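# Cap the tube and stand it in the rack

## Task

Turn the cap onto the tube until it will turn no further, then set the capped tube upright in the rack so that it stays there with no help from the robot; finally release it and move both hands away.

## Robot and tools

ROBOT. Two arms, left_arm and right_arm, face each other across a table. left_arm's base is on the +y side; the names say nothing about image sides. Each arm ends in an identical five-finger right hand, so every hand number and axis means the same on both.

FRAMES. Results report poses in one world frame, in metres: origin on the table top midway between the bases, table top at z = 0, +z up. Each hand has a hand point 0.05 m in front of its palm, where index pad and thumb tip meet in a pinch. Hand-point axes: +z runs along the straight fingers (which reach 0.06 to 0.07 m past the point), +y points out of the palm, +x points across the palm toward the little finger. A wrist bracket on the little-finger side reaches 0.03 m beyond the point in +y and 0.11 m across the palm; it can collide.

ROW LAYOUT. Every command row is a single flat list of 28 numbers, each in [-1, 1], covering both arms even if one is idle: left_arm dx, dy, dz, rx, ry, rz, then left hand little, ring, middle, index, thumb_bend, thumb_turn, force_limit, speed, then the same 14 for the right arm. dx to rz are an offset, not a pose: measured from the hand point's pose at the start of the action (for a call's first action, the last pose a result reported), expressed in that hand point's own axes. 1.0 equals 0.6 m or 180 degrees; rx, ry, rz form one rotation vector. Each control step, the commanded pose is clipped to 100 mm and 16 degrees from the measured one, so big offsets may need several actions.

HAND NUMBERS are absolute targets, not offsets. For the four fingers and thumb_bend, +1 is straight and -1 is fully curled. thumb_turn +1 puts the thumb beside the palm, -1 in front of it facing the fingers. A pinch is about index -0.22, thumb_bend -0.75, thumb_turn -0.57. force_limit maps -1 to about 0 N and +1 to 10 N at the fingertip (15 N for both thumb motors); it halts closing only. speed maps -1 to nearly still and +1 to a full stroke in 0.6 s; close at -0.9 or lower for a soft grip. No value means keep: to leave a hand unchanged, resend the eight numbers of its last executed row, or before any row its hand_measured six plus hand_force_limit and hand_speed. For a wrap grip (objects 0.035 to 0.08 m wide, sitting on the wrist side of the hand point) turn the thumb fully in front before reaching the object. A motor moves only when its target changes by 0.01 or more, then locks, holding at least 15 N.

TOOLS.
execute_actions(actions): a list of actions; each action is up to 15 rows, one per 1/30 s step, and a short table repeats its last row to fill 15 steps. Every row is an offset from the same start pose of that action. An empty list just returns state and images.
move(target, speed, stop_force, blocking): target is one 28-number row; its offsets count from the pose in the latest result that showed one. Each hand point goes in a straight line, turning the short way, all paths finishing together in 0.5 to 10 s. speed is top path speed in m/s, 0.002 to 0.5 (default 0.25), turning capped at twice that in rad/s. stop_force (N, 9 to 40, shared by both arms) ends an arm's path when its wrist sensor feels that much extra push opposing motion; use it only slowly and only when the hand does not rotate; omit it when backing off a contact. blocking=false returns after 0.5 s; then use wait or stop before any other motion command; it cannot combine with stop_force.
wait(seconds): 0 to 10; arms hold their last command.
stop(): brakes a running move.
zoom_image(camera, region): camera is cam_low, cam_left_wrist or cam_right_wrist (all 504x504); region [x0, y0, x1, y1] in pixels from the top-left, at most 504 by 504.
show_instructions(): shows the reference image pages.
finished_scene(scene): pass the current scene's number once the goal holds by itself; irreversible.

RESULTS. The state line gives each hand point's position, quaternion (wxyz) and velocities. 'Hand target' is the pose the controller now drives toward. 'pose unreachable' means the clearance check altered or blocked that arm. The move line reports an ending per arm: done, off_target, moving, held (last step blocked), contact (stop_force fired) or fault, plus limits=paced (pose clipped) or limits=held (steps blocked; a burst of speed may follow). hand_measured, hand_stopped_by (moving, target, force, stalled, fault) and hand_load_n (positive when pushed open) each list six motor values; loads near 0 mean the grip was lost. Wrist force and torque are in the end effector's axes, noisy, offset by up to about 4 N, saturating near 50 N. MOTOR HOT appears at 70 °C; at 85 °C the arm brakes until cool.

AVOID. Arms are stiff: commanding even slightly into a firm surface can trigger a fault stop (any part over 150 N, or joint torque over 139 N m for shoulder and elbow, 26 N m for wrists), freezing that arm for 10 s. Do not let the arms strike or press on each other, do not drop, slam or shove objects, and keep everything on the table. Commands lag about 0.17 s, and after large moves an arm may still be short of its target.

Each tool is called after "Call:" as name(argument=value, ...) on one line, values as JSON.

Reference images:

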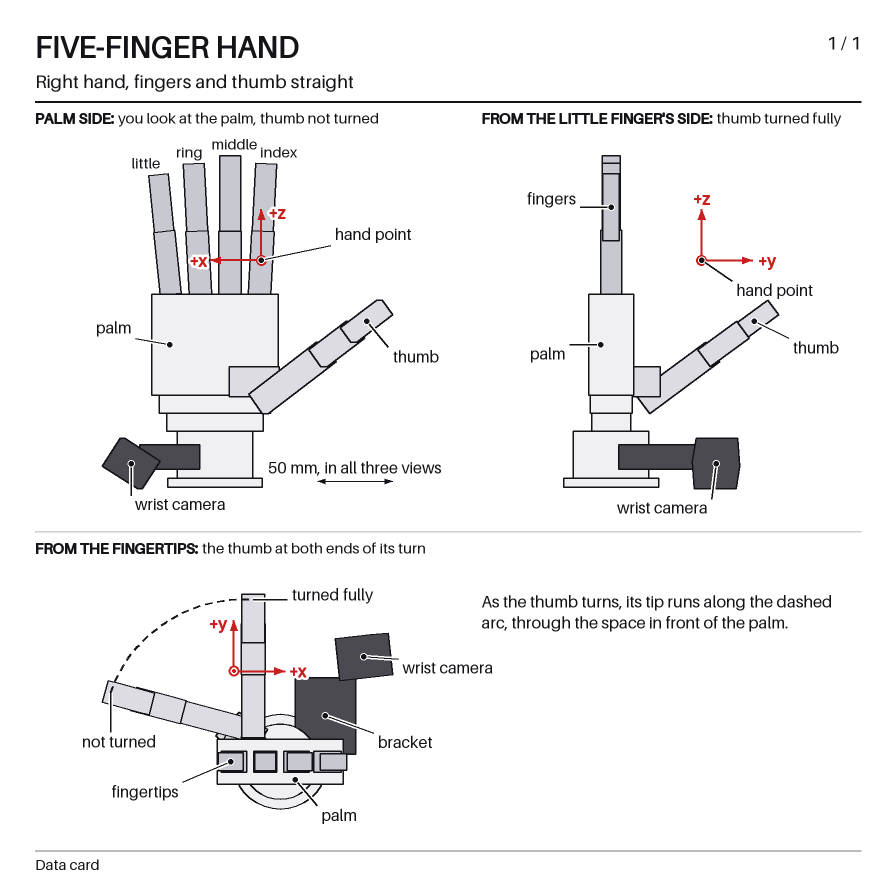

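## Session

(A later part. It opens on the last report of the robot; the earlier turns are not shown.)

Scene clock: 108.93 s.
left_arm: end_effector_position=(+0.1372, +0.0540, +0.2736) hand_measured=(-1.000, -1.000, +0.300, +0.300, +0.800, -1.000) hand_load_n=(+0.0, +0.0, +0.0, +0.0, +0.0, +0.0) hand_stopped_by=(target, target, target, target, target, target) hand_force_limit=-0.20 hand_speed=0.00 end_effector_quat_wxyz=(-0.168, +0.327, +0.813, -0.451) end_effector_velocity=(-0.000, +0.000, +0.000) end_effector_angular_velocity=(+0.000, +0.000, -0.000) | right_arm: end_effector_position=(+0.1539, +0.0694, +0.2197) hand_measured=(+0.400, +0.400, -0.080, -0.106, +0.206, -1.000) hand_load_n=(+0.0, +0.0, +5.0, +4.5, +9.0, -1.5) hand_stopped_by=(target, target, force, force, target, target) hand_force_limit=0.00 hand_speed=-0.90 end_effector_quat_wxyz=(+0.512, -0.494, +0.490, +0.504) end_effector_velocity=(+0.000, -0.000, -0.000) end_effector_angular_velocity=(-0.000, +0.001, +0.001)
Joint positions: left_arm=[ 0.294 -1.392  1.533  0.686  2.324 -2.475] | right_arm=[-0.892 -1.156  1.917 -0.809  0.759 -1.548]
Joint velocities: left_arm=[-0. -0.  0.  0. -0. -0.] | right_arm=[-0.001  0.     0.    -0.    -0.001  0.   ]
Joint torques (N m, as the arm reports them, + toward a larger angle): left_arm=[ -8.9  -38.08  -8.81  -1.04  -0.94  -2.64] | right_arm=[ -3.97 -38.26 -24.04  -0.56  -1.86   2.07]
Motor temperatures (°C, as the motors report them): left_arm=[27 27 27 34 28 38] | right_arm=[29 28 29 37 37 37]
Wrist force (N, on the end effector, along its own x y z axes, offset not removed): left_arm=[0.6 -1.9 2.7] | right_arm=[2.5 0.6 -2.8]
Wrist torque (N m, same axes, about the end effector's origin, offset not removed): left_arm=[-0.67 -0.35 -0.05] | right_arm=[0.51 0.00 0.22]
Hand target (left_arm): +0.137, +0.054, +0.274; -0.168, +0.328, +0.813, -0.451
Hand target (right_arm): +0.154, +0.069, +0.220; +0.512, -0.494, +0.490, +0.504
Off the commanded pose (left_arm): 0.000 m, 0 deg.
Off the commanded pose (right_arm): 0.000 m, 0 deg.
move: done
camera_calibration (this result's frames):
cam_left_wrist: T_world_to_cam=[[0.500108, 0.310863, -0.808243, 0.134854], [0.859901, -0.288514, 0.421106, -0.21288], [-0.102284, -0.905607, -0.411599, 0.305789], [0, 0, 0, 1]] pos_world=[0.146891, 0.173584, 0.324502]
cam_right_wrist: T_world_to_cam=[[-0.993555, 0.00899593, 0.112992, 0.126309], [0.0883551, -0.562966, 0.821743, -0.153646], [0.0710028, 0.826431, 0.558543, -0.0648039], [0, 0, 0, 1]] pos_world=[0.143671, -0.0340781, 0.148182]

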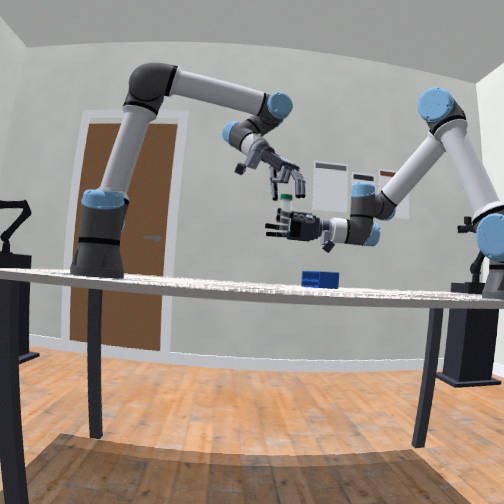

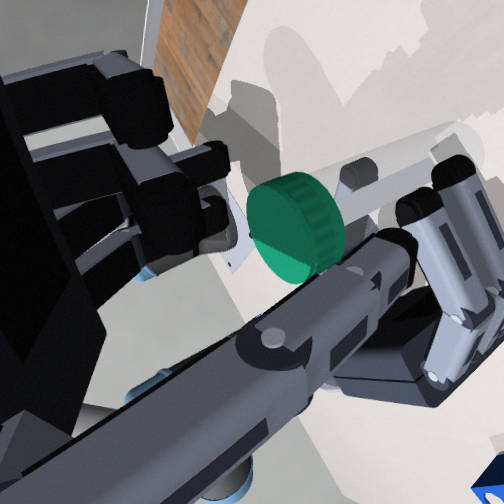

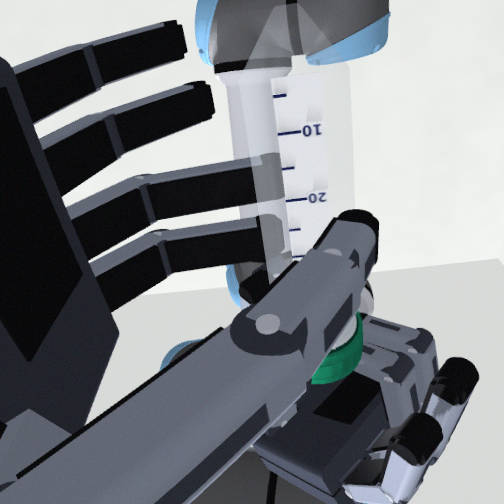

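Progressing. Repeat.

Call:
move(target=[-0.0045,0.0152,-0.0255,-0.01,-0.4225,-0.2675,-1,-1,0.3,0.3,0.8,-1,-0.2,0,0,0,0,0,0,0,0.4,0.4,-0.4,-0.45,0.2,-1,0,-0.9], speed=0.35)

Call:
execute_actions(actions=[[[0,0,0,0,0,0,-1,-1,-0.03,-0.03,0.35,-1,0,0,0,0,0,0,0,0,0.4,0.4,-0.4,-0.45,0.2,-1,0,-0.9]],[[0,0,0,0,0,0,-1,-1,-0.4,-0.4,0.3,-1,0,-0.85,0,0,0,0,0,0,0.4,0.4,-0.4,-0.45,0.2,-1,0,-0.9]]])

Call:
move(target=[0.0155,-0.0015,0.0038,0.005,0.211,0.134,-1,-1,-0.4,-0.4,0.3,-1,0,-0.85,0,0,0,0,0,0,0.4,0.4,-0.4,-0.45,0.2,-1,0,-0.9], speed=0.2)

Call:
move(target=[0.016,-0.0019,0.0036,0.005,0.211,0.134,-1,-1,-0.4,-0.4,0.3,-1,0,-0.85,0,0,0,0,0,0,0.4,0.4,-0.4,-0.45,0.2,-1,0,-0.9], speed=0.2)

Call:
move(target=[0,0,0,0,0,0,-1,-1,0.3,0.3,0.8,-1,-0.2,0,0,0,0,0,0,0,0.4,0.4,-0.4,-0.45,0.2,-1,0,-0.9])

Call:
zoom_image(camera="cam_low", region=[255,180,325,250])

Scene clock: 112.30 s.
left_arm: end_effector_position=(+0.1509, +0.0650, +0.2734) hand_measured=(-1.000, -1.000, +0.300, +0.300, +0.800, -1.000) hand_load_n=(+0.0, +0.0, +0.0, +0.0, +0.0, +0.0) hand_stopped_by=(target, target, target, target, target, target) hand_force_limit=-0.20 hand_speed=0.00 end_effector_quat_wxyz=(-0.200, +0.343, -0.805, +0.440) end_effector_velocity=(+0.001, +0.000, -0.001) end_effector_angular_velocity=(+0.005, +0.002, +0.014) | right_arm: end_effector_position=(+0.1539, +0.0694, +0.2197) hand_measured=(+0.400, +0.400, -0.080, -0.106, +0.206, -1.000) hand_load_n=(+0.0, +0.0, +5.0, +4.5, +9.0, -1.5) hand_stopped_by=(target, target, force, force, target, target) hand_force_limit=0.00 hand_speed=-0.90 end_effector_quat_wxyz=(+0.512, -0.494, +0.490, +0.504) end_effector_velocity=(-0.000, +0.000, +0.000) end_effector_angular_velocity=(+0.001, +0.000, +0.000)
Joint positions: left_arm=[-0.319 -1.376  1.572  0.893  0.646 -4.109] | right_arm=[-0.892 -1.156  1.917 -0.809  0.759 -1.548]
Joint velocities: left_arm=[ 0.002  0.01  -0.008  0.019 -0.002 -0.021] | right_arm=[ 0.    -0.     0.    -0.001 -0.     0.001]
Joint torques (N m, as the arm reports them, + toward a larger angle): left_arm=[ 12.15 -19.01 -30.96   3.86  -3.09  -2.59] | right_arm=[ -3.66 -38.3  -24.61  -0.65  -1.99   2.1 ]
Motor temperatures (°C, as the motors report them): left_arm=[27 27 27 34 28 38] | right_arm=[29 28 29 37 37 37]
Wrist force (N, on the end effector, along its own x y z axes, offset not removed): left_arm=[0.4 -0.6 1.7] | right_arm=[5.6 2.6 1.2]
Wrist torque (N m, same axes, about the end effector's origin, offset not removed): left_arm=[-0.41 -0.29 -0.03] | right_arm=[0.24 -0.71 0.44]
Hand target (left_arm): +0.151, +0.065, +0.273; +0.200, -0.344, +0.805, -0.439
Hand target (right_arm): +0.154, +0.069, +0.220; +0.512, -0.494, +0.490, +0.504
Off the commanded pose (left_arm): 0.001 m, 0 deg.
Off the commanded pose (right_arm): 0.000 m, 0 deg.
move: done
camera_calibration (this result's frames):
cam_left_wrist: T_world_to_cam=[[-0.309628, 0.496033, -0.811223, 0.235425], [0.288698, 0.861916, 0.416839, -0.208796], [0.905971, -0.105133, -0.410077, 0.112438], [0, 0, 0, 1]] pos_world=[0.0313076, 0.0750068, 0.324124]
cam_right_wrist: T_world_to_cam=[[-0.993555, 0.00899588, 0.112992, 0.126309], [0.0883552, -0.562966, 0.821743, -0.153646], [0.0710028, 0.826431, 0.558543, -0.0648039], [0, 0, 0, 1]] pos_world=[0.143671, -0.0340781, 0.148182]

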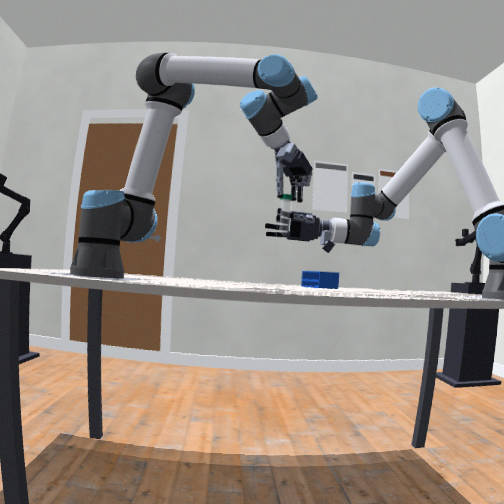

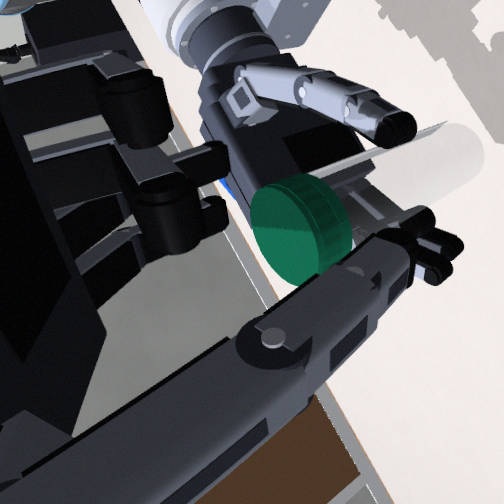

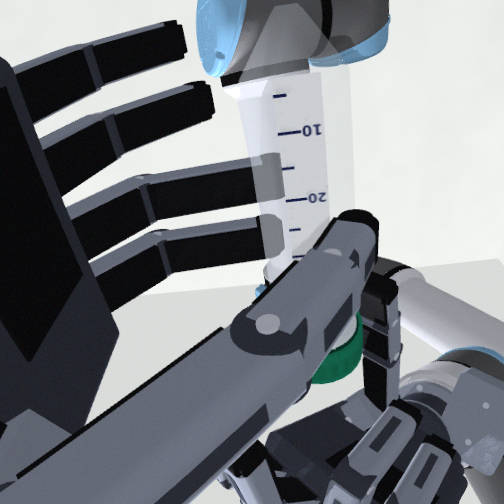

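Scene clock: 113.30 s.
left_arm: end_effector_position=(+0.1510, +0.0650, +0.2734) hand_measured=(-1.000, -1.000, -0.078, -0.102, +0.316, -1.000) hand_load_n=(+0.0, +0.0, +2.5, +6.0, +9.0, +0.5) hand_stopped_by=(target, target, force, force, force, target) hand_force_limit=0.00 hand_speed=-0.85 end_effector_quat_wxyz=(-0.200, +0.343, -0.805, +0.440) end_effector_velocity=(+0.000, +0.000, +0.000) end_effector_angular_velocity=(-0.001, +0.001, +0.001) | right_arm: end_effector_position=(+0.1539, +0.0694, +0.2197) hand_measured=(+0.400, +0.400, -0.080, -0.106, +0.206, -1.000) hand_load_n=(+0.0, +0.0, +5.5, +4.0, +9.0, -0.5) hand_stopped_by=(target, target, force, force, target, target) hand_force_limit=0.00 hand_speed=-0.90 end_effector_quat_wxyz=(+0.512, -0.494, +0.490, +0.504) end_effector_velocity=(-0.000, +0.000, +0.001) end_effector_angular_velocity=(+0.002, -0.001, +0.001)
Joint positions: left_arm=[-0.318 -1.376  1.572  0.893  0.646 -4.109] | right_arm=[-0.892 -1.156  1.917 -0.809  0.759 -1.548]
Joint velocities: left_arm=[ 0.    -0.001  0.     0.    -0.    -0.001] | right_arm=[ 0.    -0.001  0.    -0.002 -0.001  0.001]
Joint torques (N m, as the arm reports them, + toward a larger angle): left_arm=[  4.45 -35.51 -14.37   0.15  -0.82   2.1 ] | right_arm=[ -3.38 -37.99 -24.01  -0.52  -1.78   2.14]
Motor temperatures (°C, as the motors report them): left_arm=[27 27 27 34 28 38] | right_arm=[29 28 29 37 37 37]
Wrist force (N, on the end effector, along its own x y z axes, offset not removed): left_arm=[0.7 -0.3 1.9] | right_arm=[0.9 -0.5 -2.3]
Wrist torque (N m, same axes, about the end effector's origin, offset not removed): left_arm=[-0.40 -0.33 0.03] | right_arm=[-0.02 0.15 0.09]
Hand target (left_arm): +0.151, +0.065, +0.273; +0.200, -0.343, +0.805, -0.440
Hand target (right_arm): +0.154, +0.069, +0.220; +0.512, -0.494, +0.490, +0.504
Off the commanded pose (left_arm): 0.000 m, 0 deg.
Off the commanded pose (right_arm): 0.000 m, 0 deg.
camera_calibration (this result's frames):
cam_left_wrist: T_world_to_cam=[[-0.309649, 0.495951, -0.811264, 0.235476], [0.288575, 0.861973, 0.416806, -0.208777], [0.906003, -0.105047, -0.410029, 0.112386], [0, 0, 0, 1]] pos_world=[0.0313408, 0.0749814, 0.324134]
cam_right_wrist: T_world_to_cam=[[-0.993555, 0.00899571, 0.112991, 0.126309], [0.0883551, -0.562967, 0.821743, -0.153646], [0.0710026, 0.826431, 0.558544, -0.064804], [0, 0, 0, 1]] pos_world=[0.143671, -0.0340781, 0.148182]

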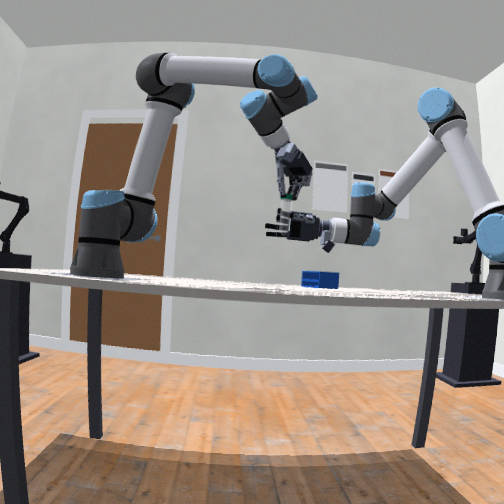

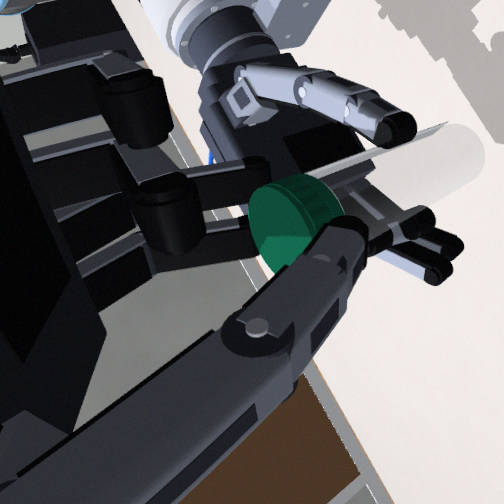

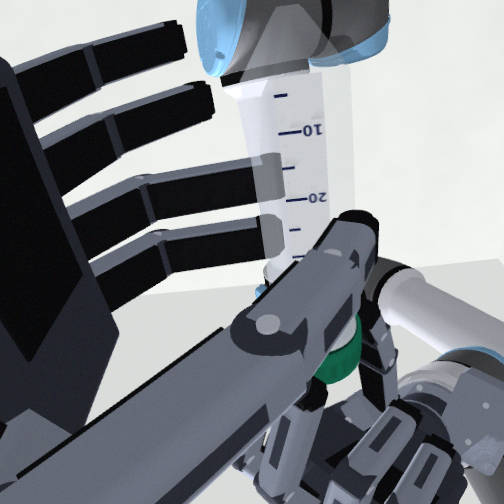

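Scene clock: 115.77 s.
left_arm: end_effector_position=(+0.1464, +0.0565, +0.2736) hand_measured=(-1.000, -1.000, -0.078, -0.102, +0.316, -1.000) hand_load_n=(+0.0, +0.0, +3.0, +6.5, +8.5, -1.0) hand_stopped_by=(target, target, force, force, force, target) hand_force_limit=0.00 hand_speed=-0.85 end_effector_quat_wxyz=(-0.018, +0.009, -0.876, +0.483) end_effector_velocity=(+0.000, -0.001, -0.000) end_effector_angular_velocity=(+0.002, +0.002, -0.012) | right_arm: end_effector_position=(+0.1539, +0.0694, +0.2197) hand_measured=(+0.400, +0.400, -0.080, -0.106, +0.206, -1.000) hand_load_n=(+0.0, +0.0, +5.5, +5.0, +8.5, +1.5) hand_stopped_by=(target, target, force, force, target, target) hand_force_limit=0.00 hand_speed=-0.90 end_effector_quat_wxyz=(+0.512, -0.494, +0.490, +0.504) end_effector_velocity=(-0.000, -0.000, +0.000) end_effector_angular_velocity=(+0.000, -0.000, +0.000)
Joint positions: left_arm=[-0.072 -1.628  1.745  0.456  1.397 -3.225] | right_arm=[-0.892 -1.156  1.917 -0.809  0.759 -1.548]
Joint velocities: left_arm=[ 0.009  0.002 -0.003 -0.     0.019  0.009] | right_arm=[ 0. -0.  0.  0. -0. -0.]
Joint torques (N m, as the arm reports them, + toward a larger angle): left_arm=[  9.95  -5.2  -30.02  -1.17   1.11   2.92] | right_arm=[ -3.64 -38.45 -24.38  -0.44  -2.05   1.7 ]
Motor temperatures (°C, as the motors report them): left_arm=[27 27 27 34 28 38] | right_arm=[29 28 29 37 37 37]
Wrist force (N, on the end effector, along its own x y z axes, offset not removed): left_arm=[2.3 -4.2 2.4] | right_arm=[1.3 -3.1 1.3]
Wrist torque (N m, same axes, about the end effector's origin, offset not removed): left_arm=[-0.64 -0.35 -0.16] | right_arm=[-0.14 0.46 0.05]
Hand target (left_arm): +0.146, +0.056, +0.274; +0.018, -0.008, +0.876, -0.482
Hand target (right_arm): +0.154, +0.069, +0.220; +0.512, -0.494, +0.490, +0.504
Off the commanded pose (left_arm): 0.001 m, 0 deg.
Off the commanded pose (right_arm): 0.000 m, 0 deg.
move: done
camera_calibration (this result's frames):
cam_left_wrist: T_world_to_cam=[[0.134315, 0.570439, -0.810283, 0.168907], [0.811668, 0.405751, 0.420193, -0.251993], [0.568468, -0.714119, -0.408509, 0.199138], [0, 0, 0, 1]] pos_world=[0.068644, 0.148104, 0.324098]
cam_right_wrist: T_world_to_cam=[[-0.993555, 0.00899612, 0.112994, 0.126308], [0.0883568, -0.562967, 0.821743, -0.153647], [0.0710042, 0.826431, 0.558543, -0.0648042], [0, 0, 0, 1]] pos_world=[0.143671, -0.0340781, 0.148182]

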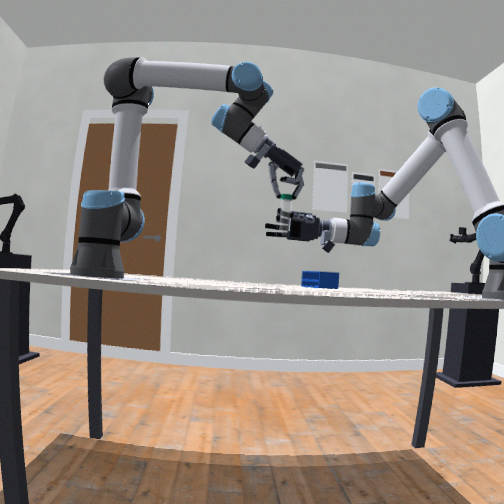

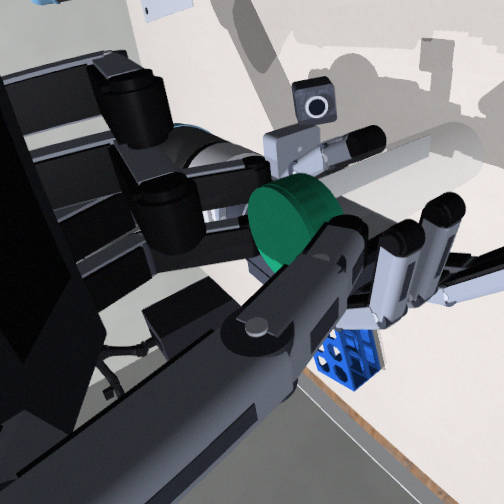

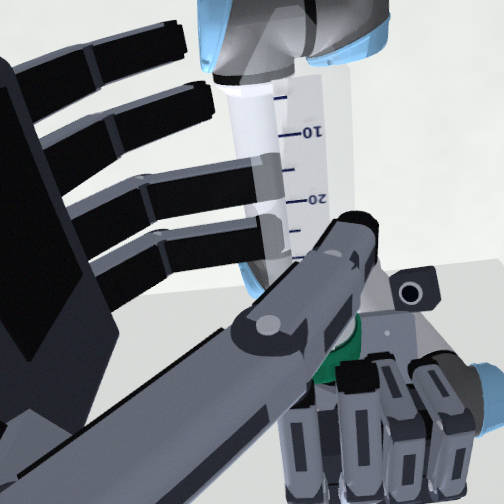

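Scene clock: 118.27 s.
left_arm: end_effector_position=(+0.1372, +0.0540, +0.2732) hand_measured=(-1.000, -1.000, -0.078, -0.102, +0.316, -1.000) hand_load_n=(+0.0, +0.0, +3.5, +7.0, +8.0, -0.5) hand_stopped_by=(target, target, force, force, force, target) hand_force_limit=0.00 hand_speed=-0.85 end_effector_quat_wxyz=(-0.166, +0.327, +0.813, -0.451) end_effector_velocity=(+0.000, +0.000, +0.000) end_effector_angular_velocity=(+0.002, -0.001, -0.011) | right_arm: end_effector_position=(+0.1539, +0.0694, +0.2197) hand_measured=(+0.400, +0.400, -0.080, -0.106, +0.206, -1.000) hand_load_n=(+0.0, +0.0, +5.5, +6.0, +8.5, +2.0) hand_stopped_by=(target, target, force, force, target, target) hand_force_limit=0.00 hand_speed=-0.90 end_effector_quat_wxyz=(+0.512, -0.494, +0.490, +0.504) end_effector_velocity=(+0.000, +0.000, +0.000) end_effector_angular_velocity=(+0.002, -0.001, -0.000)
Joint positions: left_arm=[ 0.292 -1.393  1.536  0.683  2.321 -2.476] | right_arm=[-0.892 -1.156  1.917 -0.809  0.759 -1.548]
Joint velocities: left_arm=[ 0.003  0.007 -0.007  0.013  0.008  0.016] | right_arm=[ 0.     0.    -0.    -0.002  0.001  0.   ]
Joint torques (N m, as the arm reports them, + toward a larger angle): left_arm=[ 12.12 -14.96 -29.73   4.13   1.32   2.47] | right_arm=[ -3.41 -38.11 -24.56  -0.54  -1.79   1.73]
Motor temperatures (°C, as the motors report them): left_arm=[27 27 27 34 28 38] | right_arm=[29 28 29 37 37 37]
Wrist force (N, on the end effector, along its own x y z axes, offset not removed): left_arm=[1.5 -3.9 3.7] | right_arm=[0.1 -5.9 2.8]
Wrist torque (N m, same axes, about the end effector's origin, offset not removed): left_arm=[-0.22 -0.32 -0.02] | right_arm=[-0.28 0.59 -0.08]
Hand target (left_arm): +0.137, +0.054, +0.273; -0.166, +0.328, +0.813, -0.451
Hand target (right_arm): +0.154, +0.069, +0.220; +0.512, -0.494, +0.490, +0.504
Off the commanded pose (left_arm): 0.000 m, 0 deg.
Off the commanded pose (right_arm): 0.000 m, 0 deg.
move: done
camera_calibration (this result's frames):
cam_left_wrist: T_world_to_cam=[[0.501527, 0.310715, -0.80742, 0.134179], [0.859354, -0.28669, 0.423461, -0.213389], [-0.0999037, -0.906237, -0.410797, 0.305087], [0, 0, 0, 1]] pos_world=[0.146562, 0.173613, 0.32403]
cam_right_wrist: T_world_to_cam=[[-0.993555, 0.00899585, 0.112994, 0.126308], [0.0883569, -0.562967, 0.821743, -0.153647], [0.071004, 0.826431, 0.558543, -0.0648042], [0, 0, 0, 1]] pos_world=[0.143671, -0.0340781, 0.148182]

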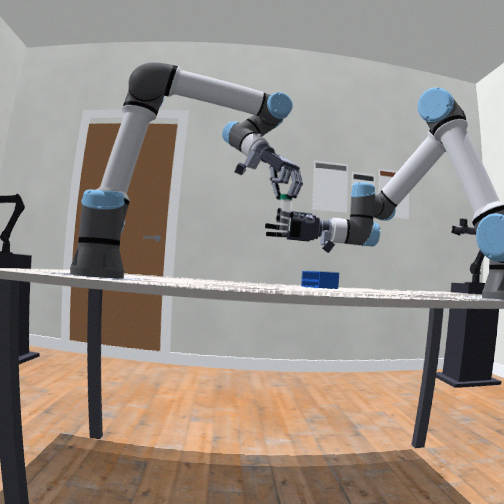

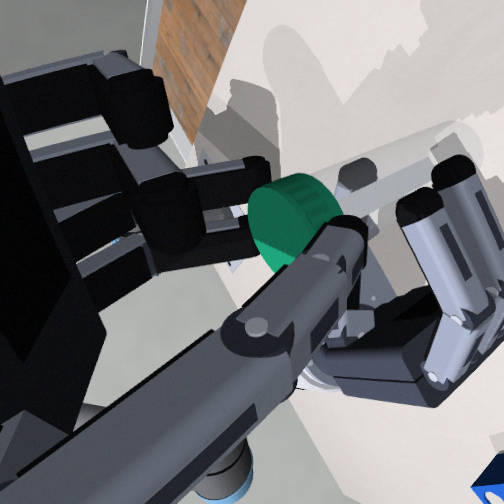

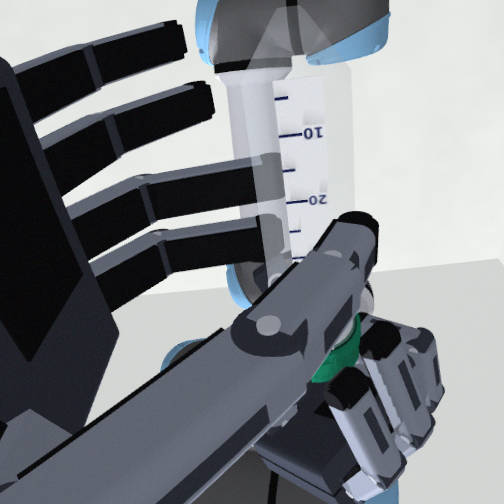

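Scene clock: 119.00 s.
left_arm: end_effector_position=(+0.1373, +0.0540, +0.2732) hand_measured=(-1.000, -1.000, +0.300, +0.300, +0.800, -1.000) hand_load_n=(+0.0, +0.0, +0.0, +0.0, +0.0, +0.0) hand_stopped_by=(target, target, target, target, target, target) hand_force_limit=-0.20 hand_speed=0.00 end_effector_quat_wxyz=(-0.166, +0.327, +0.813, -0.451) end_effector_velocity=(+0.000, +0.000, +0.000) end_effector_angular_velocity=(-0.001, -0.000, +0.001) | right_arm: end_effector_position=(+0.1539, +0.0694, +0.2197) hand_measured=(+0.400, +0.400, -0.080, -0.106, +0.206, -1.000) hand_load_n=(+0.0, +0.0, +5.5, +3.5, +9.0, -0.5) hand_stopped_by=(target, target, force, force, target, target) hand_force_limit=0.00 hand_speed=-0.90 end_effector_quat_wxyz=(+0.512, -0.494, +0.490, +0.504) end_effector_velocity=(+0.000, +0.000, -0.001) end_effector_angular_velocity=(-0.001, +0.003, -0.001)
Joint positions: left_arm=[ 0.292 -1.393  1.536  0.683  2.321 -2.476] | right_arm=[-0.892 -1.156  1.917 -0.809  0.759 -1.548]
Joint velocities: left_arm=[ 0.001 -0.001  0.    -0.    -0.    -0.   ] | right_arm=[-0.     0.001 -0.     0.     0.001  0.001]
Joint torques (N m, as the arm reports them, + toward a larger angle): left_arm=[ -5.32 -37.95  -9.83  -0.88  -1.03  -2.81] | right_arm=[ -3.71 -37.95 -24.03  -0.65  -1.86   1.61]
Motor temperatures (°C, as the motors report them): left_arm=[27 27 27 34 28 38] | right_arm=[29 28 29 37 37 37]
Wrist force (N, on the end effector, along its own x y z axes, offset not removed): left_arm=[1.0 -1.1 2.3] | right_arm=[2.0 -2.2 -2.5]
Wrist torque (N m, same axes, about the end effector's origin, offset not removed): left_arm=[-0.51 -0.43 -0.08] | right_arm=[-0.27 -0.11 -0.07]
Hand target (left_arm): +0.137, +0.054, +0.273; -0.166, +0.327, +0.813, -0.451
Hand target (right_arm): +0.154, +0.069, +0.220; +0.512, -0.494, +0.490, +0.504
Off the commanded pose (left_arm): 0.000 m, 0 deg.
Off the commanded pose (right_arm): 0.000 m, 0 deg.
move: done
camera_calibration (this result's frames):
cam_left_wrist: T_world_to_cam=[[0.501491, 0.310775, -0.807419, 0.134144], [0.859388, -0.286591, 0.42346, -0.213448], [-0.0997984, -0.906247, -0.4108, 0.305088], [0, 0, 0, 1]] pos_world=[0.14661, 0.173624, 0.324028]
cam_right_wrist: T_world_to_cam=[[-0.993555, 0.00899599, 0.112994, 0.126308], [0.088357, -0.562967, 0.821743, -0.153647], [0.0710042, 0.826431, 0.558543, -0.0648041], [0, 0, 0, 1]] pos_world=[0.143671, -0.0340781, 0.148182]

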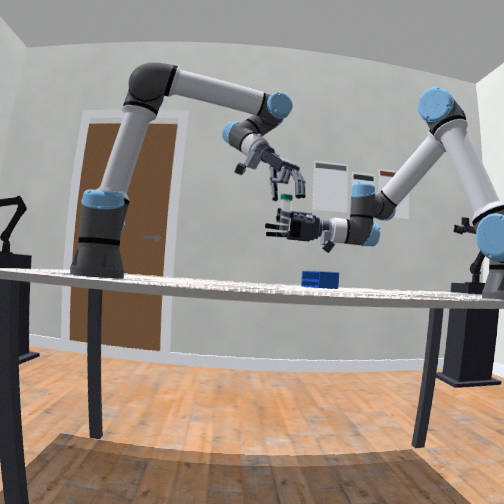

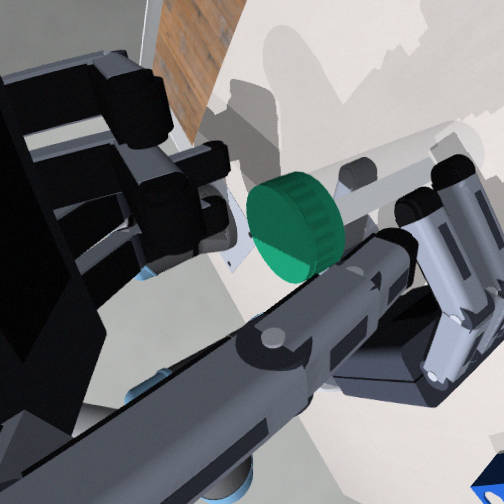

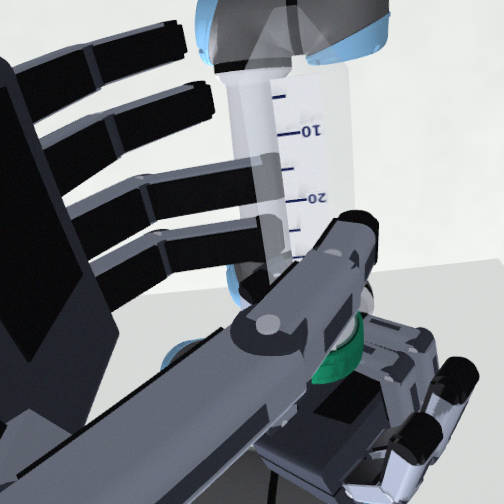

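Region (255, 180, 325, 250) of cam_low's 504x504 image, scaled by 7.200, with more detail than that image has.

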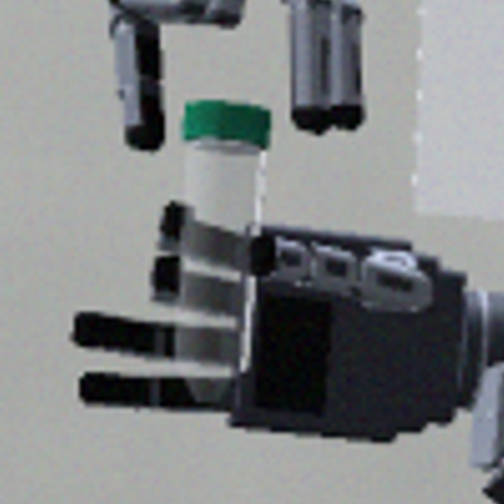

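Call:
move(target=[-0.0045,0.0146,-0.0244,-0.012,-0.4225,-0.2675,-1,-1,0.3,0.3,0.8,-1,-0.2,0,0,0,0,0,0,0,0.4,0.4,-0.4,-0.45,0.2,-1,0,-0.9], speed=0.35)

Call:
execute_actions(actions=[[[0,0,0,0,0,0,-1,-1,-0.03,-0.03,0.35,-1,0,0,0,0,0,0,0,0,0.4,0.4,-0.4,-0.45,0.2,-1,0,-0.9]],[[0,0,0,0,0,0,-1,-1,-0.4,-0.4,0.3,-1,0.1,-0.85,0,0,0,0,0,0,0.4,0.4,-0.4,-0.45,0.2,-1,0,-0.9]]])

Call:
move(target=[0.0155,-0.0015,0.0038,0.006,0.211,0.134,-1,-1,-0.4,-0.4,0.3,-1,0.1,-0.85,0,0,0,0,0,0,0.4,0.4,-0.4,-0.45,0.2,-1,0,-0.9], speed=0.2)

Call:
move(target=[0.016,-0.0019,0.0036,0.006,0.211,0.134,-1,-1,-0.4,-0.4,0.3,-1,0.1,-0.85,0,0,0,0,0,0,0.4,0.4,-0.4,-0.45,0.2,-1,0,-0.9], speed=0.2)

Call:
zoom_image(camera="cam_low", region=[255,180,325,250])

Scene clock: 122.27 s.
left_arm: end_effector_position=(+0.1504, +0.0644, +0.2730) hand_measured=(-1.000, -1.000, +0.300, +0.300, +0.800, -1.000) hand_load_n=(+0.0, +0.0, +0.0, +0.0, +0.0, +0.0) hand_stopped_by=(target, target, target, target, target, target) hand_force_limit=-0.20 hand_speed=0.00 end_effector_quat_wxyz=(-0.202, +0.343, -0.806, +0.438) end_effector_velocity=(+0.001, +0.001, -0.000) end_effector_angular_velocity=(+0.005, +0.002, +0.014) | right_arm: end_effector_position=(+0.1539, +0.0694, +0.2197) hand_measured=(+0.400, +0.400, -0.080, -0.106, +0.206, -1.000) hand_load_n=(+0.0, +0.0, +5.5, +3.5, +9.0, -0.5) hand_stopped_by=(target, target, force, force, target, target) hand_force_limit=0.00 hand_speed=-0.90 end_effector_quat_wxyz=(+0.512, -0.494, +0.490, +0.504) end_effector_velocity=(-0.001, +0.000, +0.000) end_effector_angular_velocity=(+0.000, -0.000, +0.001)
Joint positions: left_arm=[-0.319 -1.371  1.567  0.9    0.644 -4.113] | right_arm=[-0.892 -1.156  1.917 -0.809  0.759 -1.548]
Joint velocities: left_arm=[ 0.002  0.009 -0.007  0.019 -0.002 -0.021] | right_arm=[ 0.001 -0.001  0.     0.    -0.     0.   ]
Joint torques (N m, as the arm reports them, + toward a larger angle): left_arm=[ 10.28 -17.17 -29.49   3.5   -2.95  -2.92] | right_arm=[ -3.77 -37.94 -24.98  -0.64  -1.85   1.62]
Motor temperatures (°C, as the motors report them): left_arm=[27 27 27 34 28 38] | right_arm=[29 28 29 37 37 37]
Wrist force (N, on the end effector, along its own x y z axes, offset not removed): left_arm=[0.6 -1.3 1.8] | right_arm=[2.7 0.3 -1.6]
Wrist torque (N m, same axes, about the end effector's origin, offset not removed): left_arm=[-0.46 -0.31 0.02] | right_arm=[0.04 -0.04 -0.17]
Hand target (left_arm): +0.151, +0.064, +0.273; +0.202, -0.344, +0.806, -0.438
Hand target (right_arm): +0.154, +0.069, +0.220; +0.512, -0.494, +0.490, +0.504
Off the commanded pose (left_arm): 0.001 m, 0 deg.
Off the commanded pose (right_arm): 0.000 m, 0 deg.
move: done
camera_calibration (this result's frames):
cam_left_wrist: T_world_to_cam=[[-0.308782, 0.499118, -0.809651, 0.234469], [0.286202, 0.860555, 0.421347, -0.208779], [0.907051, -0.10162, -0.408573, 0.111856], [0, 0, 0, 1]] pos_world=[0.0306943, 0.0740051, 0.323508]
cam_right_wrist: T_world_to_cam=[[-0.993555, 0.00899593, 0.112994, 0.126308], [0.0883572, -0.562966, 0.821743, -0.153647], [0.0710042, 0.826431, 0.558543, -0.064804], [0, 0, 0, 1]] pos_world=[0.143671, -0.0340782, 0.148182]

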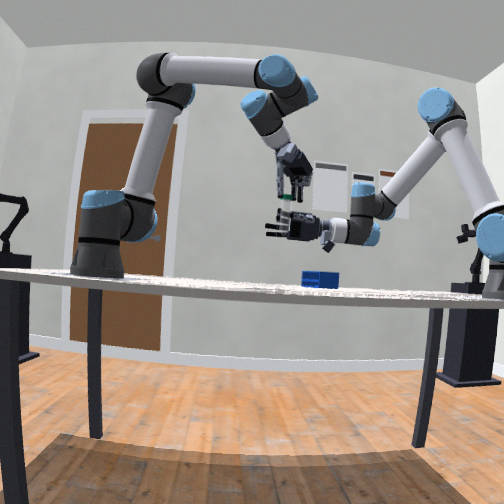

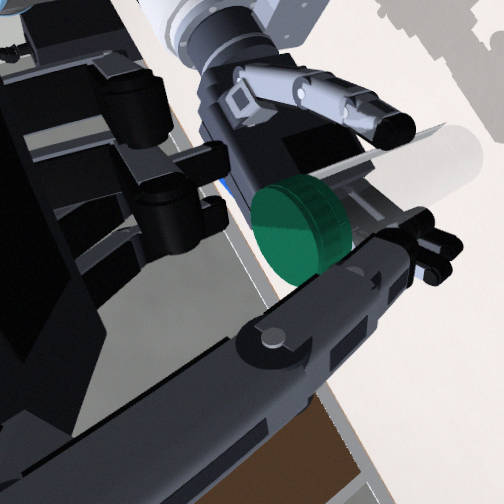

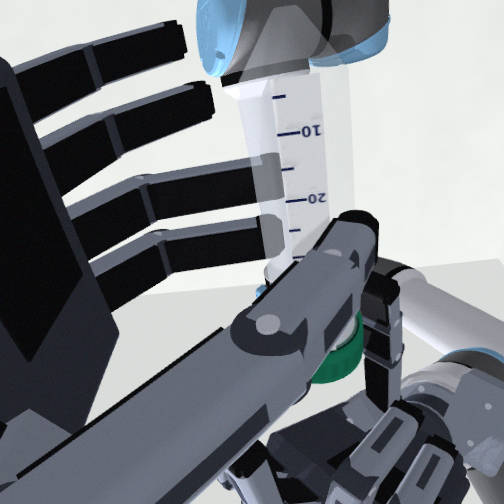

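Scene clock: 123.27 s.
left_arm: end_effector_position=(+0.1505, +0.0644, +0.2730) hand_measured=(-1.000, -1.000, -0.086, -0.102, +0.318, -1.000) hand_load_n=(+0.0, +0.0, +4.0, +5.5, +10.0, +1.0) hand_stopped_by=(target, target, force, force, force, target) hand_force_limit=0.10 hand_speed=-0.85 end_effector_quat_wxyz=(-0.202, +0.343, -0.806, +0.438) end_effector_velocity=(-0.000, +0.000, -0.000) end_effector_angular_velocity=(+0.000, -0.000, -0.000) | right_arm: end_effector_position=(+0.1539, +0.0694, +0.2197) hand_measured=(+0.400, +0.400, -0.080, -0.106, +0.206, -1.000) hand_load_n=(+0.0, +0.0, +5.5, +3.5, +9.0, +0.0) hand_stopped_by=(target, target, force, force, target, target) hand_force_limit=0.00 hand_speed=-0.90 end_effector_quat_wxyz=(+0.512, -0.494, +0.490, +0.504) end_effector_velocity=(+0.000, +0.000, -0.001) end_effector_angular_velocity=(-0.001, -0.002, -0.001)
Joint positions: left_arm=[-0.319 -1.371  1.567  0.9    0.644 -4.113] | right_arm=[-0.892 -1.156  1.917 -0.809  0.759 -1.548]
Joint velocities: left_arm=[-0.  0.  0. -0. -0. -0.] | right_arm=[-0.     0.001  0.    -0.001  0.    -0.003]
Joint torques (N m, as the arm reports them, + toward a larger angle): left_arm=[  4.27 -35.67 -13.89  -0.09  -1.18   2.31] | right_arm=[ -3.88 -38.63 -24.12  -0.63  -1.81   1.59]
Motor temperatures (°C, as the motors report them): left_arm=[27 27 27 34 28 38] | right_arm=[29 28 29 37 37 37]
Wrist force (N, on the end effector, along its own x y z axes, offset not removed): left_arm=[-0.9 -0.4 3.3] | right_arm=[0.7 0.7 1.7]
Wrist torque (N m, same axes, about the end effector's origin, offset not removed): left_arm=[-0.56 -0.16 -0.13] | right_arm=[-0.19 -0.13 0.29]
Hand target (left_arm): +0.150, +0.064, +0.273; +0.202, -0.343, +0.806, -0.438
Hand target (right_arm): +0.154, +0.069, +0.220; +0.512, -0.494, +0.490, +0.504
Off the commanded pose (left_arm): 0.000 m, 0 deg.
Off the commanded pose (right_arm): 0.000 m, 0 deg.
camera_calibration (this result's frames):
cam_left_wrist: T_world_to_cam=[[-0.308802, 0.499044, -0.809689, 0.234515], [0.286082, 0.860608, 0.421321, -0.208762], [0.907082, -0.101532, -0.408525, 0.111803], [0, 0, 0, 1]] pos_world=[0.030727, 0.0739808, 0.323514]
cam_right_wrist: T_world_to_cam=[[-0.993555, 0.00899604, 0.112994, 0.126308], [0.0883568, -0.562967, 0.821743, -0.153647], [0.0710041, 0.826431, 0.558543, -0.0648042], [0, 0, 0, 1]] pos_world=[0.143671, -0.0340781, 0.148182]

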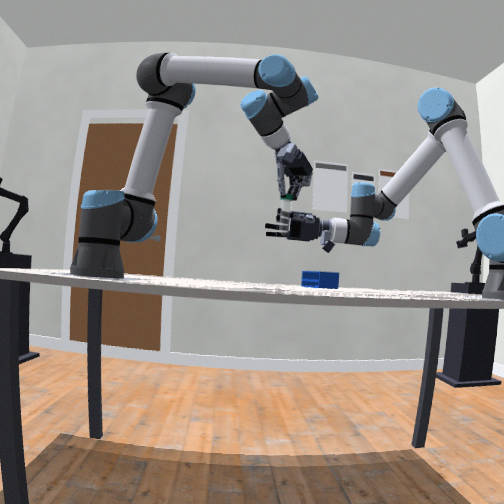

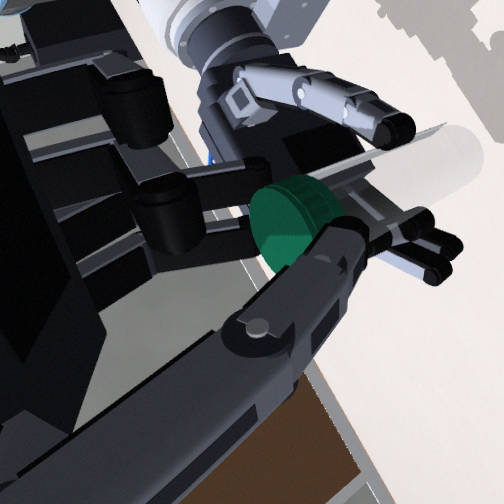

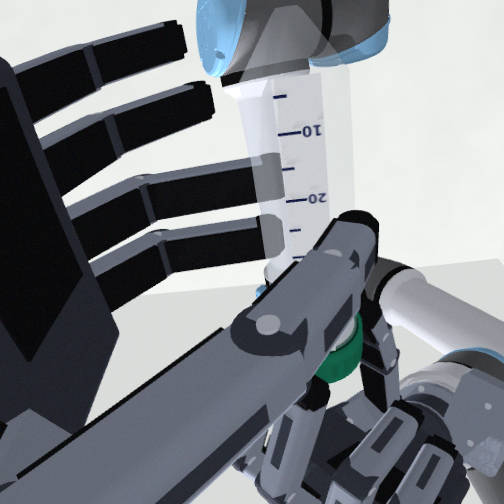

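Scene clock: 125.73 s.
left_arm: end_effector_position=(+0.1459, +0.0560, +0.2731) hand_measured=(-1.000, -1.000, -0.086, -0.102, +0.318, -1.000) hand_load_n=(+0.0, +0.0, +4.5, +6.0, +9.0, -0.5) hand_stopped_by=(target, target, force, force, force, target) hand_force_limit=0.10 hand_speed=-0.85 end_effector_quat_wxyz=(-0.020, +0.009, -0.876, +0.482) end_effector_velocity=(-0.000, -0.001, -0.001) end_effector_angular_velocity=(+0.003, +0.002, -0.013) | right_arm: end_effector_position=(+0.1539, +0.0694, +0.2197) hand_measured=(+0.400, +0.400, -0.080, -0.106, +0.206, -1.000) hand_load_n=(+0.0, +0.0, +5.5, +4.5, +8.5, +1.5) hand_stopped_by=(target, target, force, force, target, target) hand_force_limit=0.00 hand_speed=-0.90 end_effector_quat_wxyz=(+0.512, -0.494, +0.490, +0.504) end_effector_velocity=(-0.000, +0.000, +0.000) end_effector_angular_velocity=(-0.001, +0.003, +0.000)
Joint positions: left_arm=[-0.076 -1.626  1.744  0.457  1.39  -3.226] | right_arm=[-0.892 -1.156  1.917 -0.809  0.759 -1.548]
Joint velocities: left_arm=[ 0.008  0.003 -0.002 -0.     0.019  0.009] | right_arm=[ 0.    -0.    -0.     0.002  0.     0.002]
Joint torques (N m, as the arm reports them, + toward a larger angle): left_arm=[ 13.    -5.62 -31.89  -1.63   0.66   2.74] | right_arm=[ -3.79 -38.66 -24.22  -0.51  -1.79   1.34]
Motor temperatures (°C, as the motors report them): left_arm=[27 27 27 34 28 38] | right_arm=[29 28 29 37 37 37]
Wrist force (N, on the end effector, along its own x y z axes, offset not removed): left_arm=[2.7 -3.8 0.3] | right_arm=[4.9 -1.8 0.6]
Wrist torque (N m, same axes, about the end effector's origin, offset not removed): left_arm=[-0.55 -0.27 -0.06] | right_arm=[0.47 0.10 0.22]
Hand target (left_arm): +0.146, +0.056, +0.273; +0.020, -0.008, +0.876, -0.482
Hand target (right_arm): +0.154, +0.069, +0.220; +0.512, -0.494, +0.490, +0.504
Off the commanded pose (left_arm): 0.001 m, 0 deg.
Off the commanded pose (right_arm): 0.000 m, 0 deg.
move: done
camera_calibration (this result's frames):
cam_left_wrist: T_world_to_cam=[[0.136077, 0.572064, -0.808842, 0.168189], [0.809513, 0.40645, 0.423658, -0.251868], [0.571114, -0.712419, -0.407785, 0.198148], [0, 0, 0, 1]] pos_world=[0.0678387, 0.147322, 0.323546]
cam_right_wrist: T_world_to_cam=[[-0.993555, 0.00899563, 0.112994, 0.126308], [0.0883571, -0.562967, 0.821743, -0.153647], [0.0710038, 0.826431, 0.558543, -0.0648042], [0, 0, 0, 1]] pos_world=[0.143671, -0.0340781, 0.148182]

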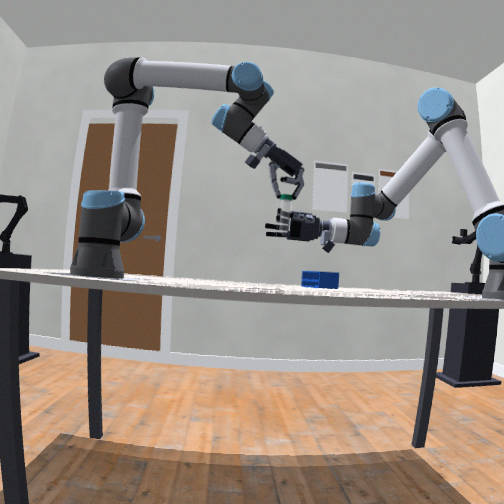

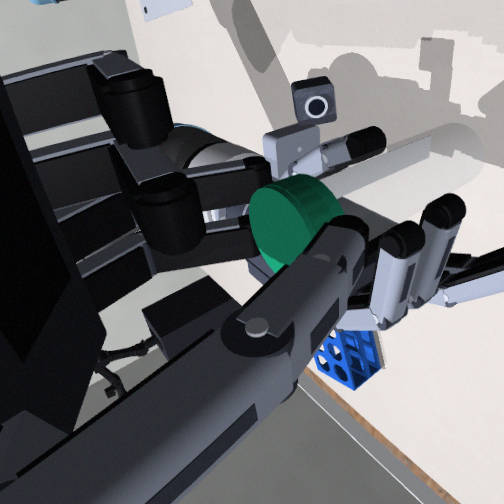

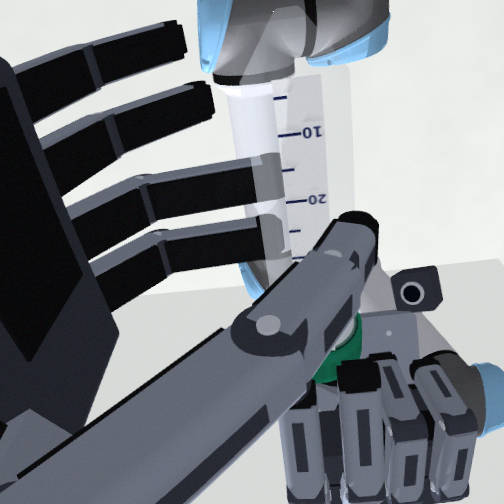

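Scene clock: 128.23 s.
left_arm: end_effector_position=(+0.1367, +0.0534, +0.2727) hand_measured=(-1.000, -1.000, -0.086, -0.102, +0.318, -1.000) hand_load_n=(+0.0, +0.0, +5.5, +6.0, +8.5, -3.0) hand_stopped_by=(target, target, force, force, force, target) hand_force_limit=0.10 hand_speed=-0.85 end_effector_quat_wxyz=(-0.165, +0.327, +0.814, -0.451) end_effector_velocity=(+0.000, -0.000, -0.001) end_effector_angular_velocity=(+0.004, -0.001, -0.011) | right_arm: end_effector_position=(+0.1539, +0.0694, +0.2197) hand_measured=(+0.400, +0.400, -0.082, -0.106, +0.206, -1.000) hand_load_n=(+0.0, +0.0, +0.0, +5.5, +9.0, -1.5) hand_stopped_by=(target, target, force, force, target, target) hand_force_limit=0.00 hand_speed=-0.90 end_effector_quat_wxyz=(+0.512, -0.494, +0.490, +0.504) end_effector_velocity=(+0.000, -0.000, -0.000) end_effector_angular_velocity=(-0.001, +0.002, +0.000)
Joint positions: left_arm=[ 0.289 -1.395  1.538  0.679  2.316 -2.479] | right_arm=[-0.892 -1.156  1.917 -0.809  0.759 -1.548]
Joint velocities: left_arm=[ 0.003  0.008 -0.007  0.013  0.008  0.016] | right_arm=[-0.     0.     0.     0.001 -0.     0.002]
Joint torques (N m, as the arm reports them, + toward a larger angle): left_arm=[  8.94 -14.15 -29.99   2.85   2.14   2.64] | right_arm=[ -4.33 -38.02 -24.8   -0.48  -1.92   1.57]
Motor temperatures (°C, as the motors report them): left_arm=[27 27 27 34 28 38] | right_arm=[29 28 29 37 37 37]
Wrist force (N, on the end effector, along its own x y z axes, offset not removed): left_arm=[2.1 -3.7 -0.7] | right_arm=[3.0 -3.1 2.0]
Wrist torque (N m, same axes, about the end effector's origin, offset not removed): left_arm=[-0.60 -0.49 -0.07] | right_arm=[-0.39 0.33 -0.19]
Hand target (left_arm): +0.137, +0.053, +0.273; -0.165, +0.328, +0.813, -0.451
Hand target (right_arm): +0.154, +0.069, +0.220; +0.512, -0.494, +0.490, +0.504
Off the commanded pose (left_arm): 0.000 m, 0 deg.
Off the commanded pose (right_arm): 0.000 m, 0 deg.
move: done
camera_calibration (this result's frames):
cam_left_wrist: T_world_to_cam=[[0.502907, 0.310618, -0.806598, 0.133803], [0.858831, -0.284773, 0.425809, -0.213626], [-0.097433, -0.906874, -0.409983, 0.3038], [0, 0, 0, 1]] pos_world=[0.145779, 0.173112, 0.323442]
cam_right_wrist: T_world_to_cam=[[-0.993555, 0.00899568, 0.112994, 0.126308], [0.0883572, -0.562967, 0.821743, -0.153647], [0.0710039, 0.826431, 0.558543, -0.0648042], [0, 0, 0, 1]] pos_world=[0.143671, -0.0340781, 0.148182]

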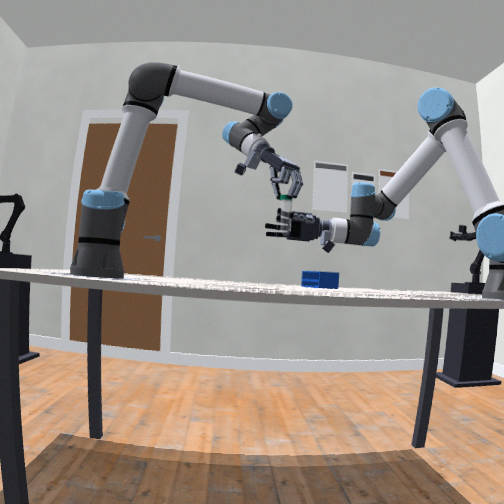

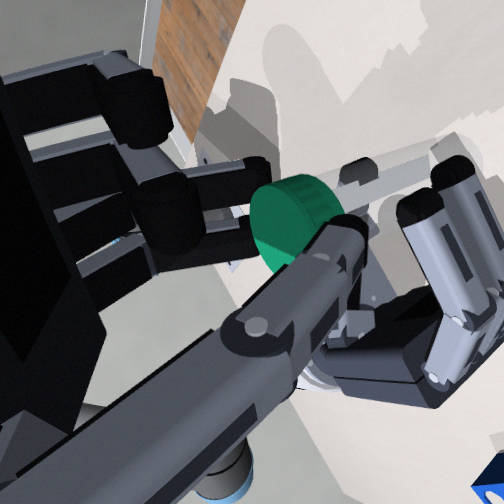

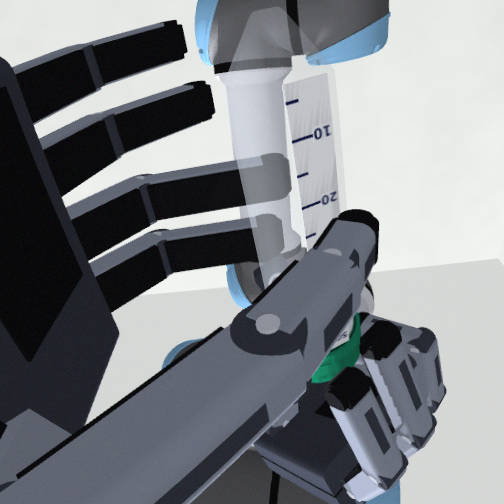

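Region (255, 180, 325, 250) of cam_low's 504x504 image, scaled by 7.200, with more detail than that image has.

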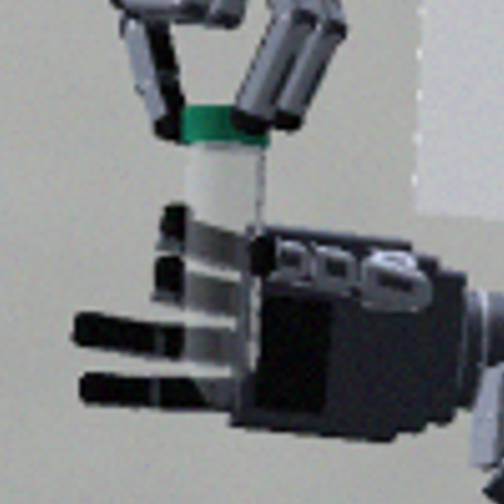

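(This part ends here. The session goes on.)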